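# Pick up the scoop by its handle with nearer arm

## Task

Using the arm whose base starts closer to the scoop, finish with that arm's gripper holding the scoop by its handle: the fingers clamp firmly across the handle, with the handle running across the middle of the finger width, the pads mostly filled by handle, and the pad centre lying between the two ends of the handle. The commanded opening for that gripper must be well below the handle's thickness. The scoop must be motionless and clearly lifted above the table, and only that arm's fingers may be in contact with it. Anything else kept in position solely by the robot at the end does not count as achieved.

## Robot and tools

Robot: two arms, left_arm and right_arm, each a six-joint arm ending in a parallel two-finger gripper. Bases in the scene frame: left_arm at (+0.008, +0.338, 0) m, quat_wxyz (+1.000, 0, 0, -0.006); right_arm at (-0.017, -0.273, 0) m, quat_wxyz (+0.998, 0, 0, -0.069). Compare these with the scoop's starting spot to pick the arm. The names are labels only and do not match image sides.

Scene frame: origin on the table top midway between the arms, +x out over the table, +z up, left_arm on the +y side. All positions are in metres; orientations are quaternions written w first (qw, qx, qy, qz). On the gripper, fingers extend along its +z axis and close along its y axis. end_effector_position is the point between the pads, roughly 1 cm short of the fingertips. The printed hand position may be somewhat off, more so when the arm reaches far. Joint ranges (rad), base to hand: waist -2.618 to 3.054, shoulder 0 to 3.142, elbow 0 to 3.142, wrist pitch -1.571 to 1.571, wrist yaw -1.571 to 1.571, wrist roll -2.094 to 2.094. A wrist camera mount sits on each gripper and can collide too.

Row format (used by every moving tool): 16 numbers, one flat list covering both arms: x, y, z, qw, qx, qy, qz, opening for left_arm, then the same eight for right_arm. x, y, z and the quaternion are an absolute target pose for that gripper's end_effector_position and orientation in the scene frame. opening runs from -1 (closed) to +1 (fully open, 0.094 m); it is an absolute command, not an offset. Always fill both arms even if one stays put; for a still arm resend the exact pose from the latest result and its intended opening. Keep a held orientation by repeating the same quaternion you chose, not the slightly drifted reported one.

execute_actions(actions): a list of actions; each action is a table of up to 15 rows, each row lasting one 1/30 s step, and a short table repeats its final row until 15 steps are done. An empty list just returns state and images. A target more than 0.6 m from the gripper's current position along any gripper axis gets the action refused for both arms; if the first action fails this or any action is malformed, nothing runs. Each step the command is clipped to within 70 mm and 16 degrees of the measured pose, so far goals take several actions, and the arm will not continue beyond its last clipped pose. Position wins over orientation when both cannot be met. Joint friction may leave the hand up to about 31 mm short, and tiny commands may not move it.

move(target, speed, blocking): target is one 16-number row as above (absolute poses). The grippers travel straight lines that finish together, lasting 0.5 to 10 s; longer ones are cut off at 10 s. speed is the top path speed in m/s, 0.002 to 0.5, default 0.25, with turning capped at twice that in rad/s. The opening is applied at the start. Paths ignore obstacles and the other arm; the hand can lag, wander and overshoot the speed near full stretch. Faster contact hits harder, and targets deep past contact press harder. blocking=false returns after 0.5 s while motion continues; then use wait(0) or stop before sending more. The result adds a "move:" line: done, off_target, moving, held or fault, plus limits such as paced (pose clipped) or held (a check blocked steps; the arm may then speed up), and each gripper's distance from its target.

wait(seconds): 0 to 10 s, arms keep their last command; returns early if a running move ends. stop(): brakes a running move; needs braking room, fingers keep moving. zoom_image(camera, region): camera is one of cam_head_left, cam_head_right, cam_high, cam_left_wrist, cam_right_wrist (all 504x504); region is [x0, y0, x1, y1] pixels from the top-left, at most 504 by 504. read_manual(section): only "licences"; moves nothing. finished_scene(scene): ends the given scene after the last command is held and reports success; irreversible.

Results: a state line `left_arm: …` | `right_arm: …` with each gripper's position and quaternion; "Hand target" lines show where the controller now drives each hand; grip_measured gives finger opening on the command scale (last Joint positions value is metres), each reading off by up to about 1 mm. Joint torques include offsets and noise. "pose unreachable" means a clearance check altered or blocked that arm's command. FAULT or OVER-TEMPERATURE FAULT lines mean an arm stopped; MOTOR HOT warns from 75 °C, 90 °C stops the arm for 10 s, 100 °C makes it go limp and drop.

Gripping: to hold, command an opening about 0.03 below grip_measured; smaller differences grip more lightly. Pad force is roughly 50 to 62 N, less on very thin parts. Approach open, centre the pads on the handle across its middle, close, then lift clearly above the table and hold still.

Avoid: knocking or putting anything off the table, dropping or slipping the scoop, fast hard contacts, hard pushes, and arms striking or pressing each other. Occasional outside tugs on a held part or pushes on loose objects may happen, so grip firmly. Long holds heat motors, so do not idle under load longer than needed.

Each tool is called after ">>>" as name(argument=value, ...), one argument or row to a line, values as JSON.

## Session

>>> execute_actions(
  actions=[],
)

Scene clock: 0.00 s.
left_arm: end_effector_position=(+0.2752, +0.1728, +0.1799) grip_measured=+1.000 end_effector_quat_wxyz=(+0.356, -0.295, +0.878, -0.125) | right_arm: end_effector_position=(+0.5152, -0.3746, +0.3701) grip_measured=+1.000 end_effector_quat_wxyz=(+0.299, +0.395, +0.564, +0.660)
Joint positions: left_arm=[-0.828  1.211  0.987 -0.761 -0.54  -1.321  0.094] | right_arm=[-0.318  1.888  1.609  0.372 -0.989  1.835  0.094]
Joint velocities: left_arm=[-0.012  0.002 -0.007 -0.037 -0.007 -0.022  0.   ] | right_arm=[-0.007  0.002  0.022 -0.051  0.051  0.037  0.   ]
Joint torques (N m, as the arm reports them, + toward a larger angle): no reading
Hand target (left_arm): +0.275, +0.173, +0.180; +0.356, -0.295, +0.878, -0.125
Hand target (right_arm): +0.515, -0.375, +0.370; +0.299, +0.395, +0.564, +0.660

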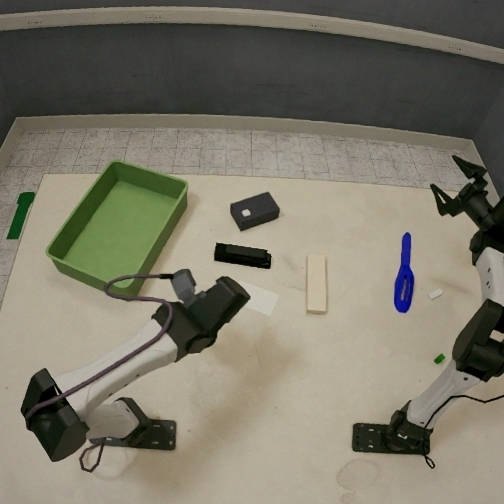

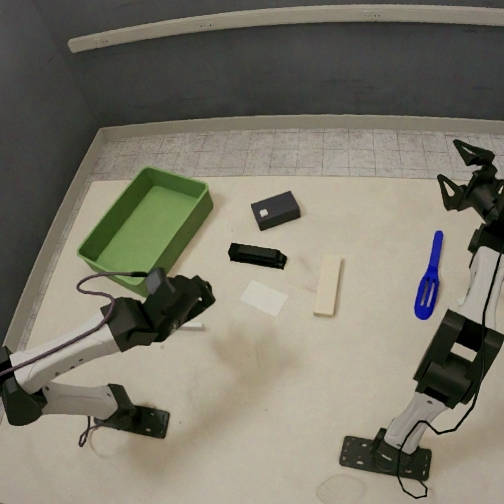

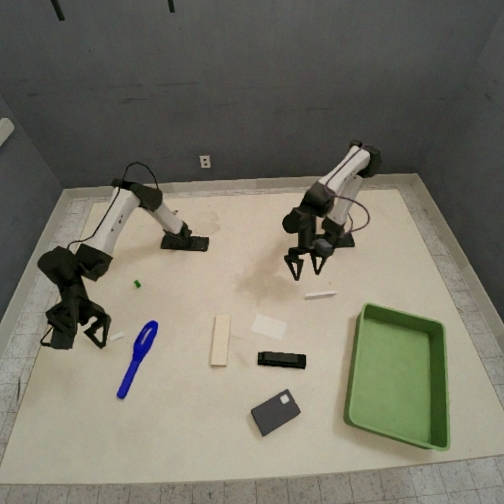

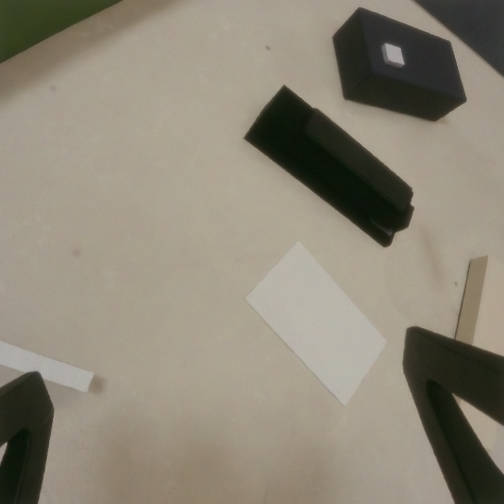

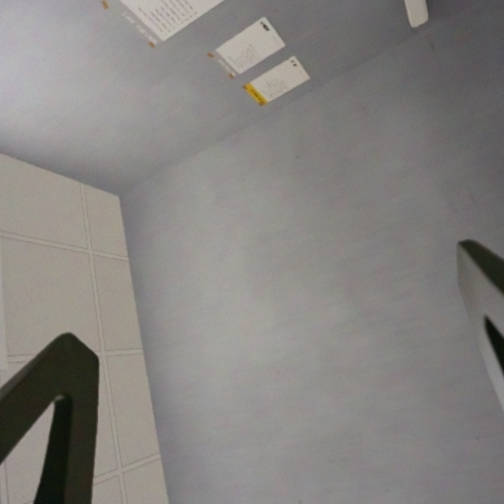

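>>> move(
  target=[0.2752,0.1728,0.1799,0.356,-0.295,0.878,-0.125,1, 0.42,-0.42,0.09,0,0.13,0.991,0,1],
  speed=0.35,
)

Scene clock: 12.93 s.
left_arm: end_effector_position=(+0.2751, +0.1728, +0.1798) grip_measured=+1.000 end_effector_quat_wxyz=(+0.356, -0.295, +0.878, -0.125) | right_arm: end_effector_position=(+0.4222, -0.4211, +0.0939) grip_measured=+1.000 end_effector_quat_wxyz=(+0.008, +0.139, +0.990, -0.002)
Joint positions: left_arm=[-0.828  1.211  0.986 -0.761 -0.54  -1.321  0.094] | right_arm=[-0.187  2.378  2.312 -1.488  0.    -0.046  0.094]
Joint velocities: left_arm=[ 0.002 -0.007 -0.017  0.022  0.007 -0.007  0.   ] | right_arm=[-0.007  0.002  0.007  0.022  0.095 -0.007  0.   ]
Joint torques (N m, as the arm reports them, + toward a larger angle): left_arm=[-0.36 -3.36  8.38  1.7  -0.38 -0.06] | right_arm=[  0.09 -14.44   4.95   0.64   0.21  -0.18]
Hand target (left_arm): +0.275, +0.173, +0.180; +0.356, -0.295, +0.878, -0.125
Hand target (right_arm): +0.422, -0.420, +0.087; +0.003, +0.134, +0.991, -0.005
Off the commanded pose (left_arm): 0.000 m, 0 deg.
Off the commanded pose (right_arm): 0.005 m, 1 deg.
move: done

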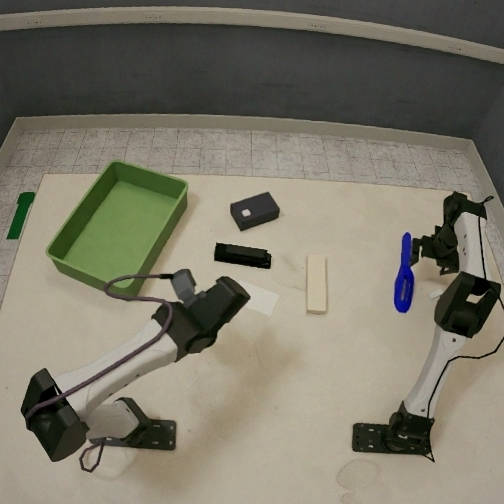

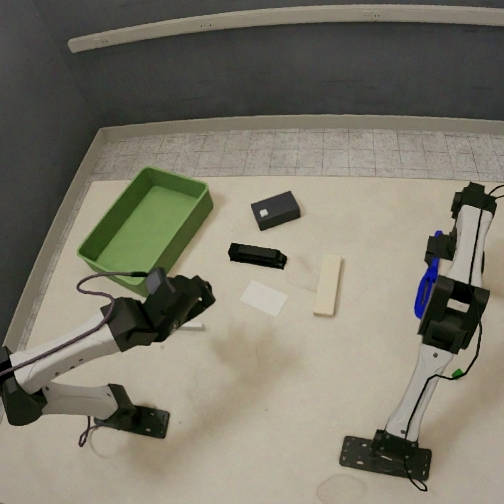

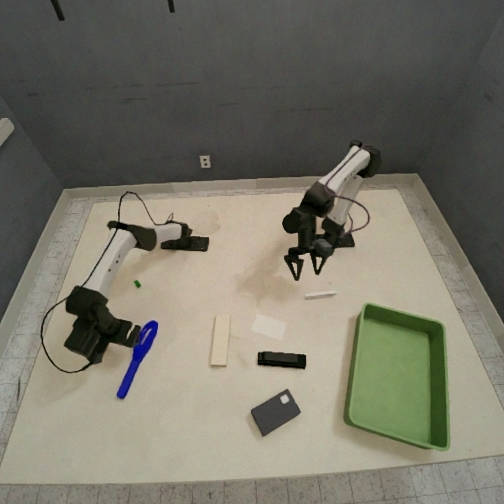

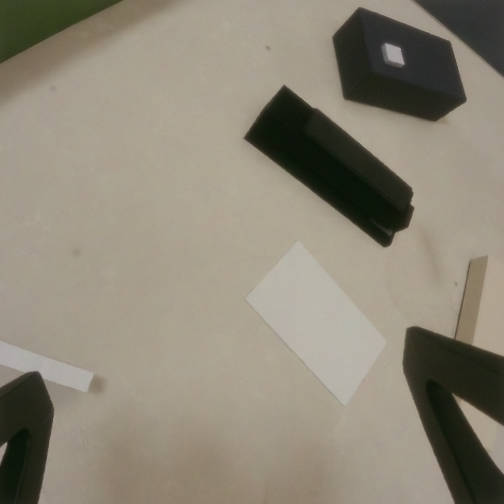

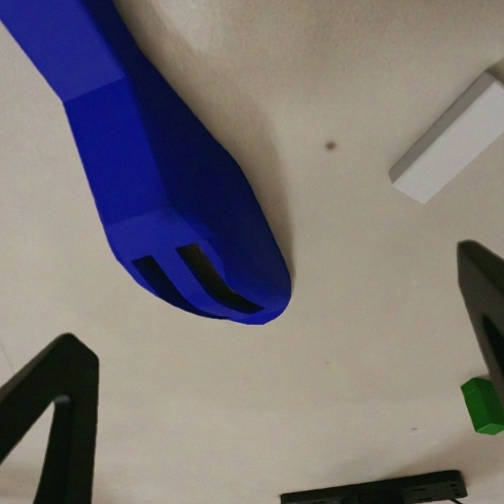

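>>> move(
  target=[0.2752,0.1728,0.1799,0.356,-0.295,0.878,-0.125,1, 0.49,-0.385,0.05,0.2155,0.0681,0.9737,-0.0151,1],
  speed=0.15,
)

Scene clock: 24.20 s.
left_arm: end_effector_position=(+0.2751, +0.1728, +0.1798) grip_measured=+1.000 end_effector_quat_wxyz=(+0.356, -0.295, +0.878, -0.125) | right_arm: end_effector_position=(+0.4908, -0.3909, +0.0439) grip_measured=+1.000 end_effector_quat_wxyz=(+0.205, +0.076, +0.976, -0.014)
Joint positions: left_arm=[-0.828  1.211  0.986 -0.761 -0.54  -1.321  0.094] | right_arm=[-0.102  2.206  1.739 -0.69  -0.038 -0.077  0.094]
Joint velocities: left_arm=[ 0.012 -0.002  0.002  0.022 -0.022 -0.051  0.   ] | right_arm=[-0.002  0.007 -0.007  0.125  0.037  0.022  0.   ]
Joint torques (N m, as the arm reports them, + toward a larger angle): left_arm=[-0.29 -3.36  8.35  1.67 -0.38 -0.07] | right_arm=[  0.25 -16.12   5.74   1.43   0.04  -0.2 ]
Hand target (left_arm): +0.275, +0.173, +0.180; +0.356, -0.295, +0.878, -0.125
Hand target (right_arm): +0.491, -0.386, +0.051; +0.216, +0.069, +0.974, -0.012
Off the commanded pose (left_arm): 0.000 m, 0 deg.
Off the commanded pose (right_arm): 0.009 m, 2 deg.
move: done

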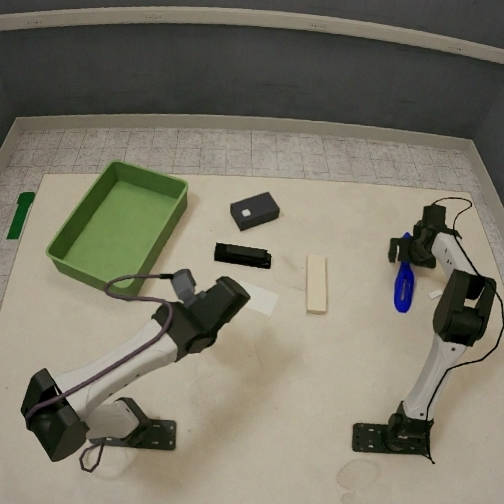

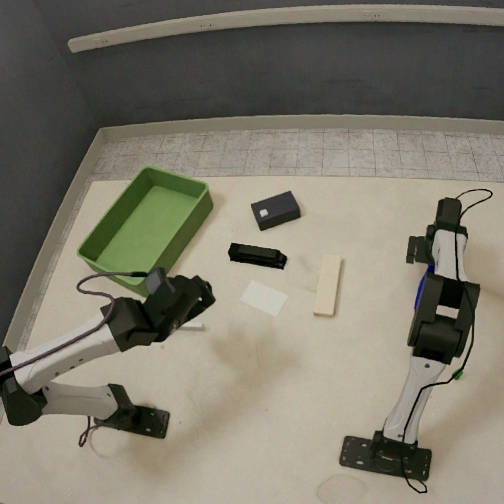

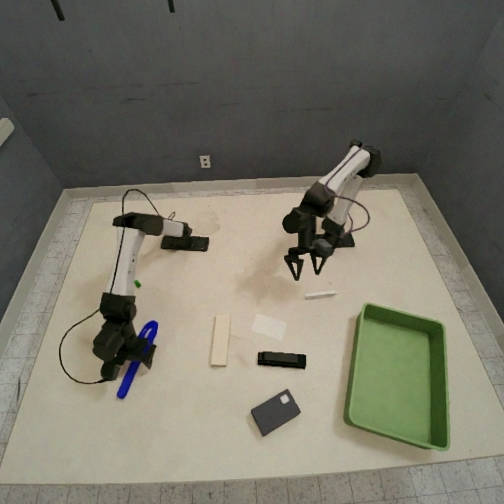

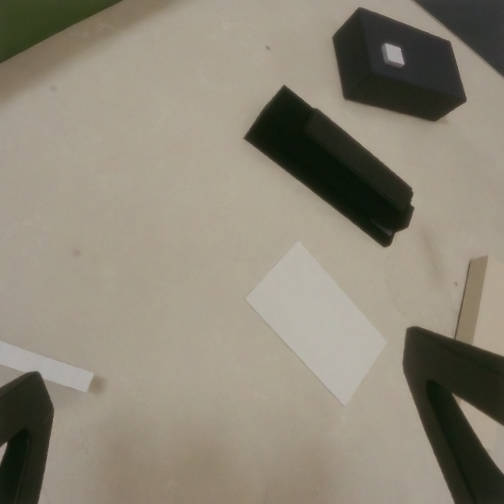

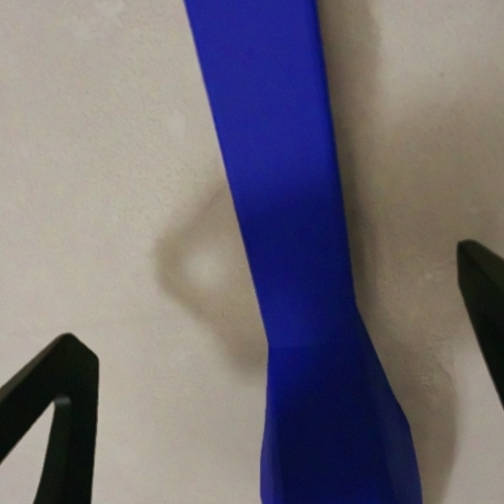

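>>> move(
  target=[0.2752,0.1728,0.1799,0.356,-0.295,0.878,-0.125,1, 0.535,-0.40,0.018,0.2155,0.0681,0.9737,-0.0151,1],
  speed=0.08,
)

Scene clock: 29.60 s.
left_arm: end_effector_position=(+0.2751, +0.1728, +0.1798) grip_measured=+1.000 end_effector_quat_wxyz=(+0.356, -0.295, +0.878, -0.125) | right_arm: end_effector_position=(+0.5315, -0.4009, +0.0237) grip_measured=+1.000 end_effector_quat_wxyz=(+0.218, +0.071, +0.973, -0.017)
Joint positions: left_arm=[-0.828  1.211  0.986 -0.761 -0.54  -1.321  0.094] | right_arm=[-0.102  2.38   1.941 -0.693 -0.038 -0.086  0.094]
Joint velocities: left_arm=[-0.017 -0.002  0.012 -0.007  0.022 -0.081  0.   ] | right_arm=[-0.002 -0.007  0.002 -0.066 -0.037  0.037  0.   ]
Joint torques (N m, as the arm reports them, + toward a larger angle): left_arm=[-0.41 -3.41  8.42  1.67 -0.39 -0.05] | right_arm=[ -0.31 -13.62   9.16   1.31   0.07  -0.21]
Hand target (left_arm): +0.275, +0.173, +0.180; +0.356, -0.295, +0.878, -0.125
Hand target (right_arm): +0.535, -0.400, +0.018; +0.216, +0.068, +0.974, -0.015
Off the commanded pose (left_arm): 0.000 m, 0 deg.
Off the commanded pose (right_arm): 0.007 m, 1 deg.
move: done

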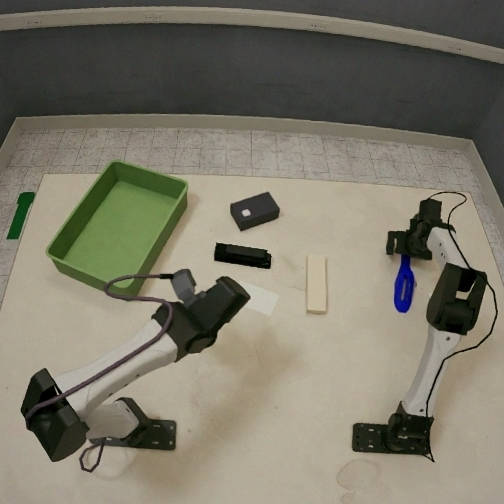

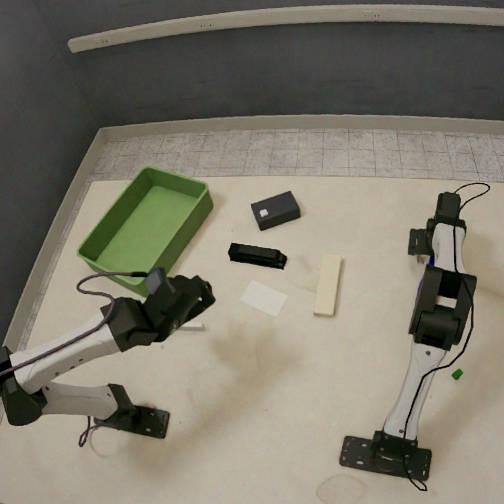

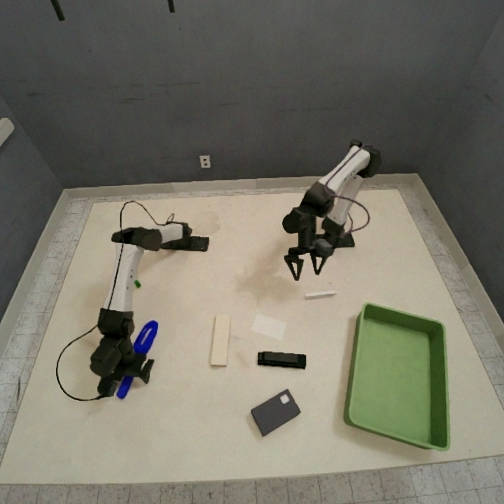

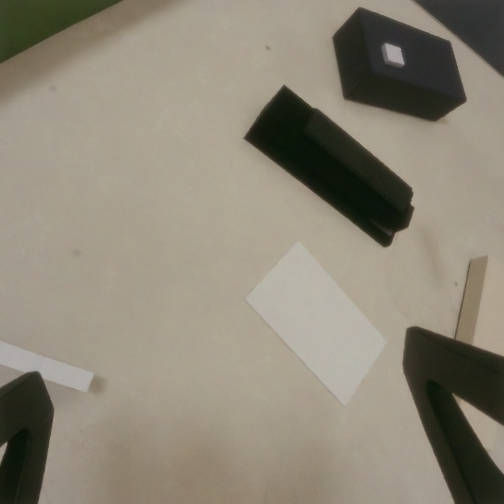

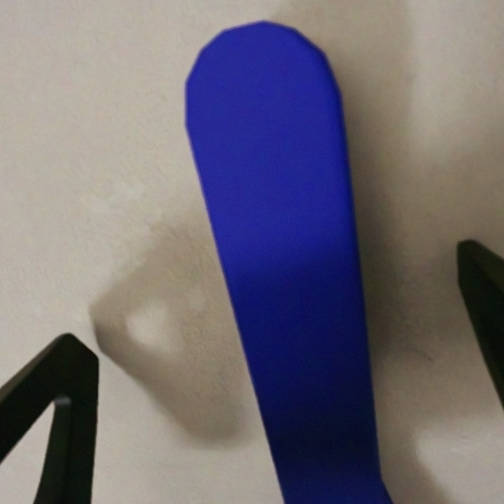

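Good placement; lower slightly, close, lift.

>>> move(
  target=[0.2752,0.1728,0.1799,0.356,-0.295,0.878,-0.125,1, 0.535,-0.403,0.009,0.2155,0.0681,0.9737,-0.0151,1],
  speed=0.05,
)

>>> move(
  target=[0.2752,0.1728,0.1799,0.356,-0.295,0.878,-0.125,1, 0.535,-0.403,0.009,0.2155,0.0681,0.9737,-0.0151,-1],
  speed=0.05,
)

>>> move(
  target=[0.2752,0.1728,0.1799,0.356,-0.295,0.878,-0.125,1, 0.45,-0.38,0.2,0.2155,0.0681,0.9737,-0.0151,-1],
  speed=0.2,
)

Scene clock: 47.27 s.
left_arm: end_effector_position=(+0.2751, +0.1728, +0.1798) grip_measured=+1.000 end_effector_quat_wxyz=(+0.356, -0.295, +0.878, -0.125) | right_arm: end_effector_position=(+0.5337, -0.4013, +0.0211) grip_measured=+1.000 end_effector_quat_wxyz=(+0.221, +0.069, +0.973, -0.017)
Joint positions: left_arm=[-0.828  1.211  0.986 -0.761 -0.54  -1.321  0.094] | right_arm=[-0.102  2.387  1.941 -0.68  -0.04  -0.09   0.094]
Joint velocities: left_arm=[-0.012  0.002 -0.002  0.022  0.066  0.051  0.   ] | right_arm=[ 0.002  0.007 -0.002  0.007  0.022  0.022  0.   ]
Joint torques (N m, as the arm reports them, + toward a larger angle): left_arm=[-0.38 -3.33  8.42  1.66 -0.37 -0.07] | right_arm=[ -0.7  -13.25   8.05   1.44   0.09  -0.2 ]
Hand target (left_arm): +0.275, +0.173, +0.180; +0.356, -0.295, +0.878, -0.125
Hand target (right_arm): +0.535, -0.403, +0.009; +0.216, +0.068, +0.974, -0.015
Off the commanded pose (left_arm): 0.000 m, 0 deg.
Off the commanded pose (right_arm): 0.012 m, 1 deg.
move: off_target (right_arm)

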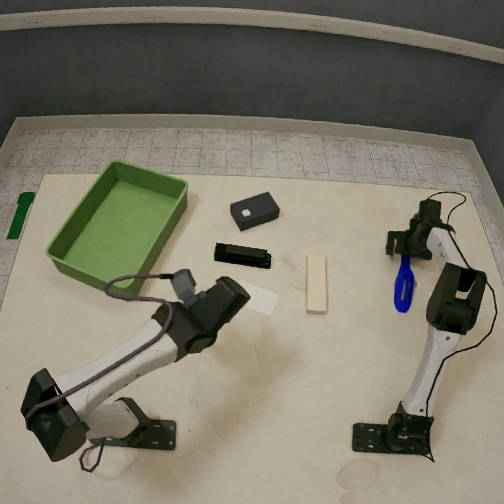

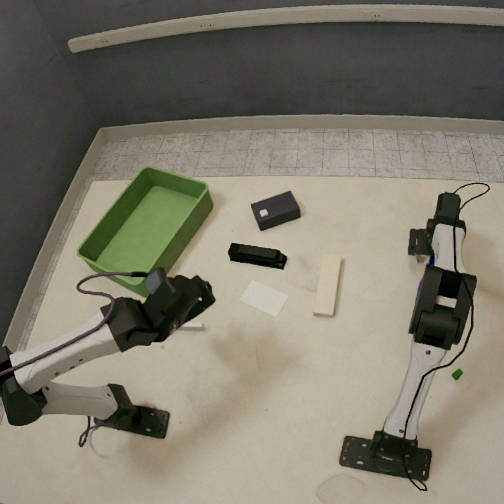

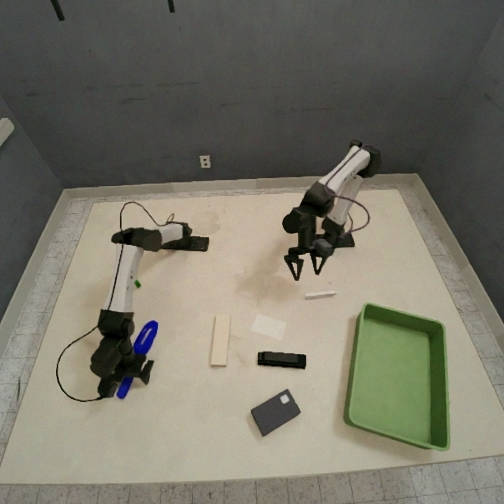

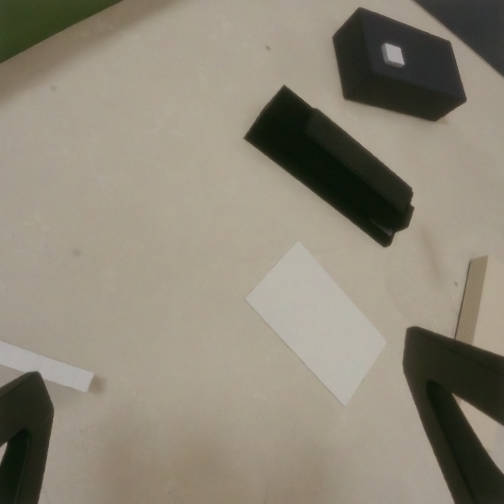

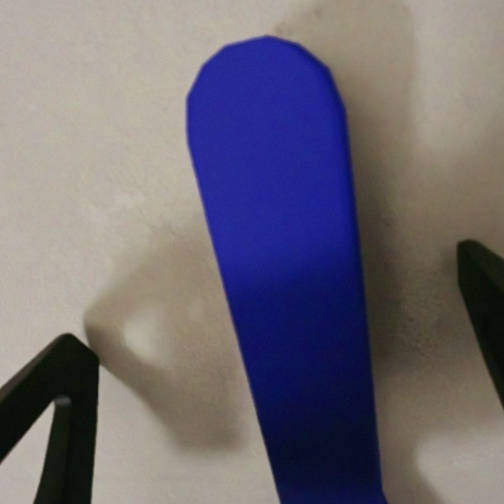

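Scene clock: 47.97 s.
left_arm: end_effector_position=(+0.2751, +0.1728, +0.1798) grip_measured=+1.000 end_effector_quat_wxyz=(+0.356, -0.295, +0.878, -0.125) | right_arm: end_effector_position=(+0.5338, -0.4010, +0.0211) grip_measured=-0.486 end_effector_quat_wxyz=(+0.221, +0.069, +0.973, -0.016)
Joint positions: left_arm=[-0.828  1.211  0.986 -0.761 -0.54  -1.321  0.094] | right_arm=[-0.102  2.387  1.941 -0.68  -0.042 -0.091  0.024]
Joint velocities: left_arm=[ 0.002 -0.002 -0.002  0.022  0.007 -0.051  0.   ] | right_arm=[-0.002 -0.012  0.007 -0.066 -0.022  0.007 -0.001]
Joint torques (N m, as the arm reports them, + toward a larger angle): left_arm=[-0.37 -3.33  8.39  1.66 -0.38 -0.09] | right_arm=[ -0.66 -13.29   8.06   1.43   0.08  -0.2 ]
Hand target (left_arm): +0.275, +0.173, +0.180; +0.356, -0.295, +0.878, -0.125
Hand target (right_arm): +0.535, -0.403, +0.009; +0.216, +0.068, +0.974, -0.015
Off the commanded pose (left_arm): 0.000 m, 0 deg.
Off the commanded pose (right_arm): 0.012 m, 1 deg.
move: off_target (right_arm)

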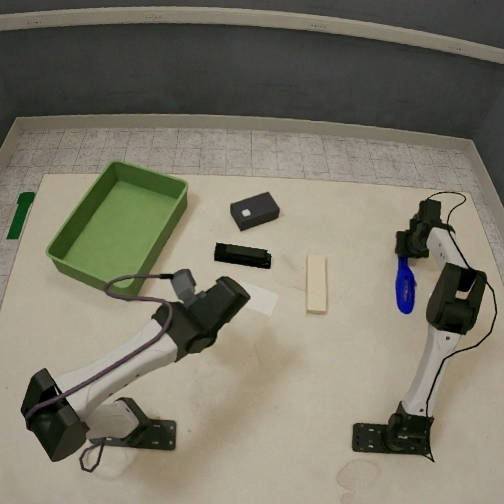

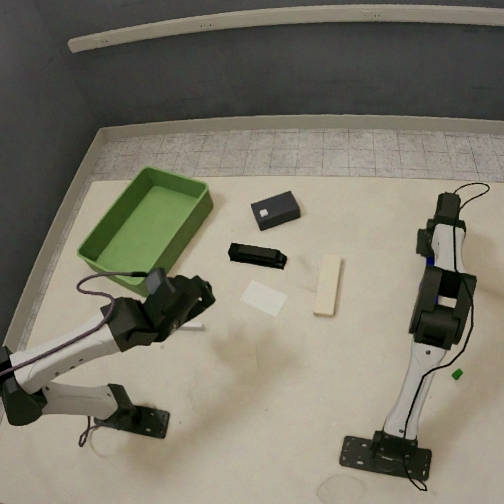

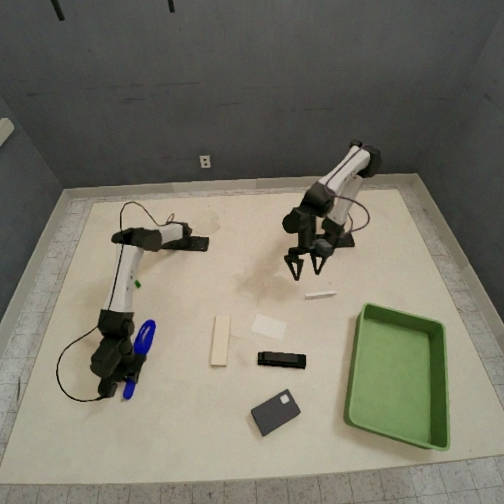

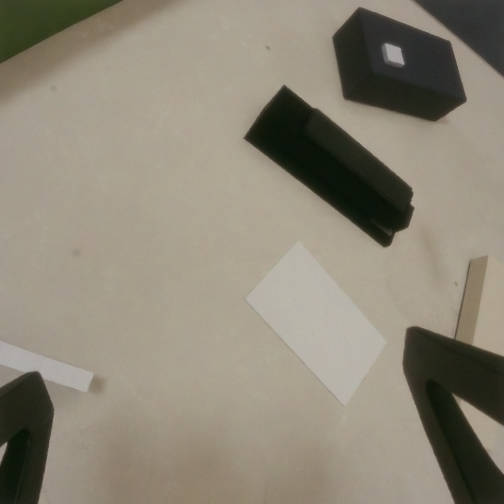

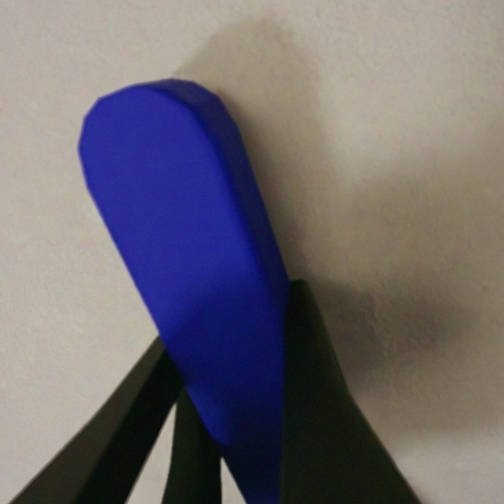

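Scene clock: 49.67 s.
left_arm: end_effector_position=(+0.2751, +0.1728, +0.1798) grip_measured=+1.000 end_effector_quat_wxyz=(+0.356, -0.295, +0.878, -0.125) | right_arm: end_effector_position=(+0.4476, -0.3798, +0.1894) grip_measured=-0.486 end_effector_quat_wxyz=(+0.204, +0.069, +0.976, -0.013)
Joint positions: left_arm=[-0.828  1.211  0.986 -0.761 -0.54  -1.321  0.094] | right_arm=[-0.102  2.018  2.031 -1.173 -0.042 -0.091  0.024]
Joint velocities: left_arm=[ 0.012 -0.002  0.017  0.066 -0.007 -0.066  0.   ] | right_arm=[ 0.017  0.012 -0.002  0.022 -0.037 -0.037 -0.001]
Joint torques (N m, as the arm reports them, + toward a larger angle): left_arm=[-0.34 -3.36  8.37  1.68 -0.37 -0.06] | right_arm=[ -0.16 -13.07   8.83   1.23   0.11  -0.14]
Hand target (left_arm): +0.275, +0.173, +0.180; +0.356, -0.295, +0.878, -0.125
Hand target (right_arm): +0.449, -0.379, +0.200; +0.216, +0.068, +0.974, -0.015
Off the commanded pose (left_arm): 0.000 m, 0 deg.
Off the commanded pose (right_arm): 0.011 m, 1 deg.
move: off_target (right_arm)

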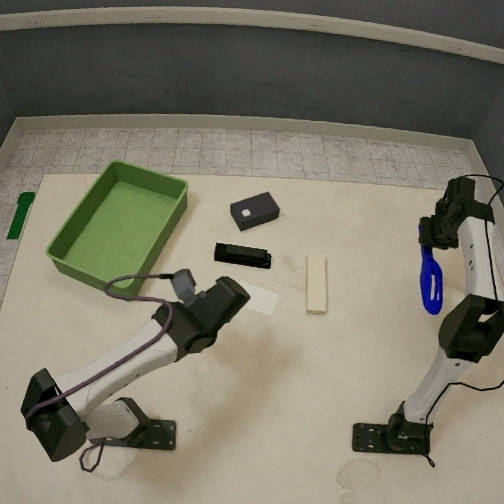

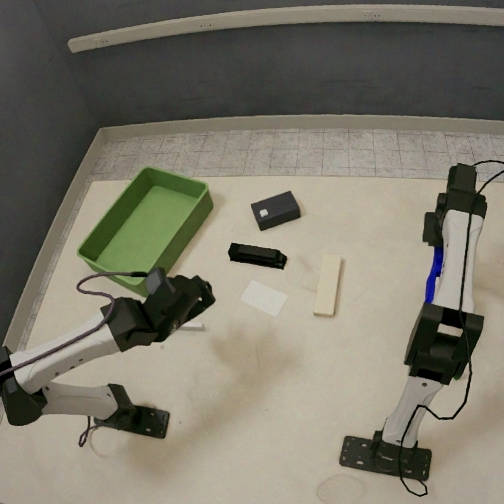

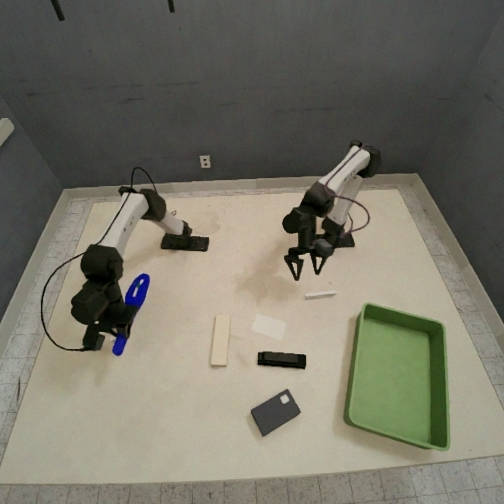

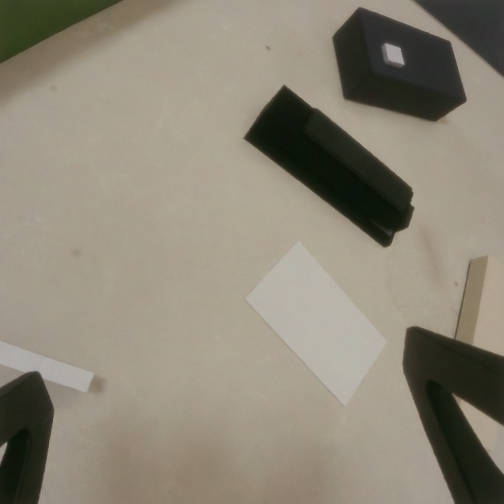

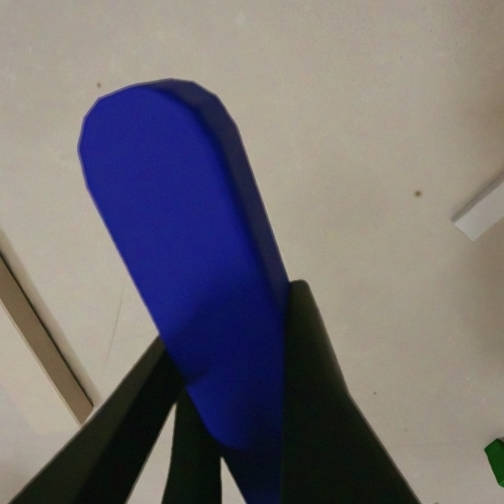

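>>> finished_scene(
  scene=2,
)

The scene is finished: the task was done.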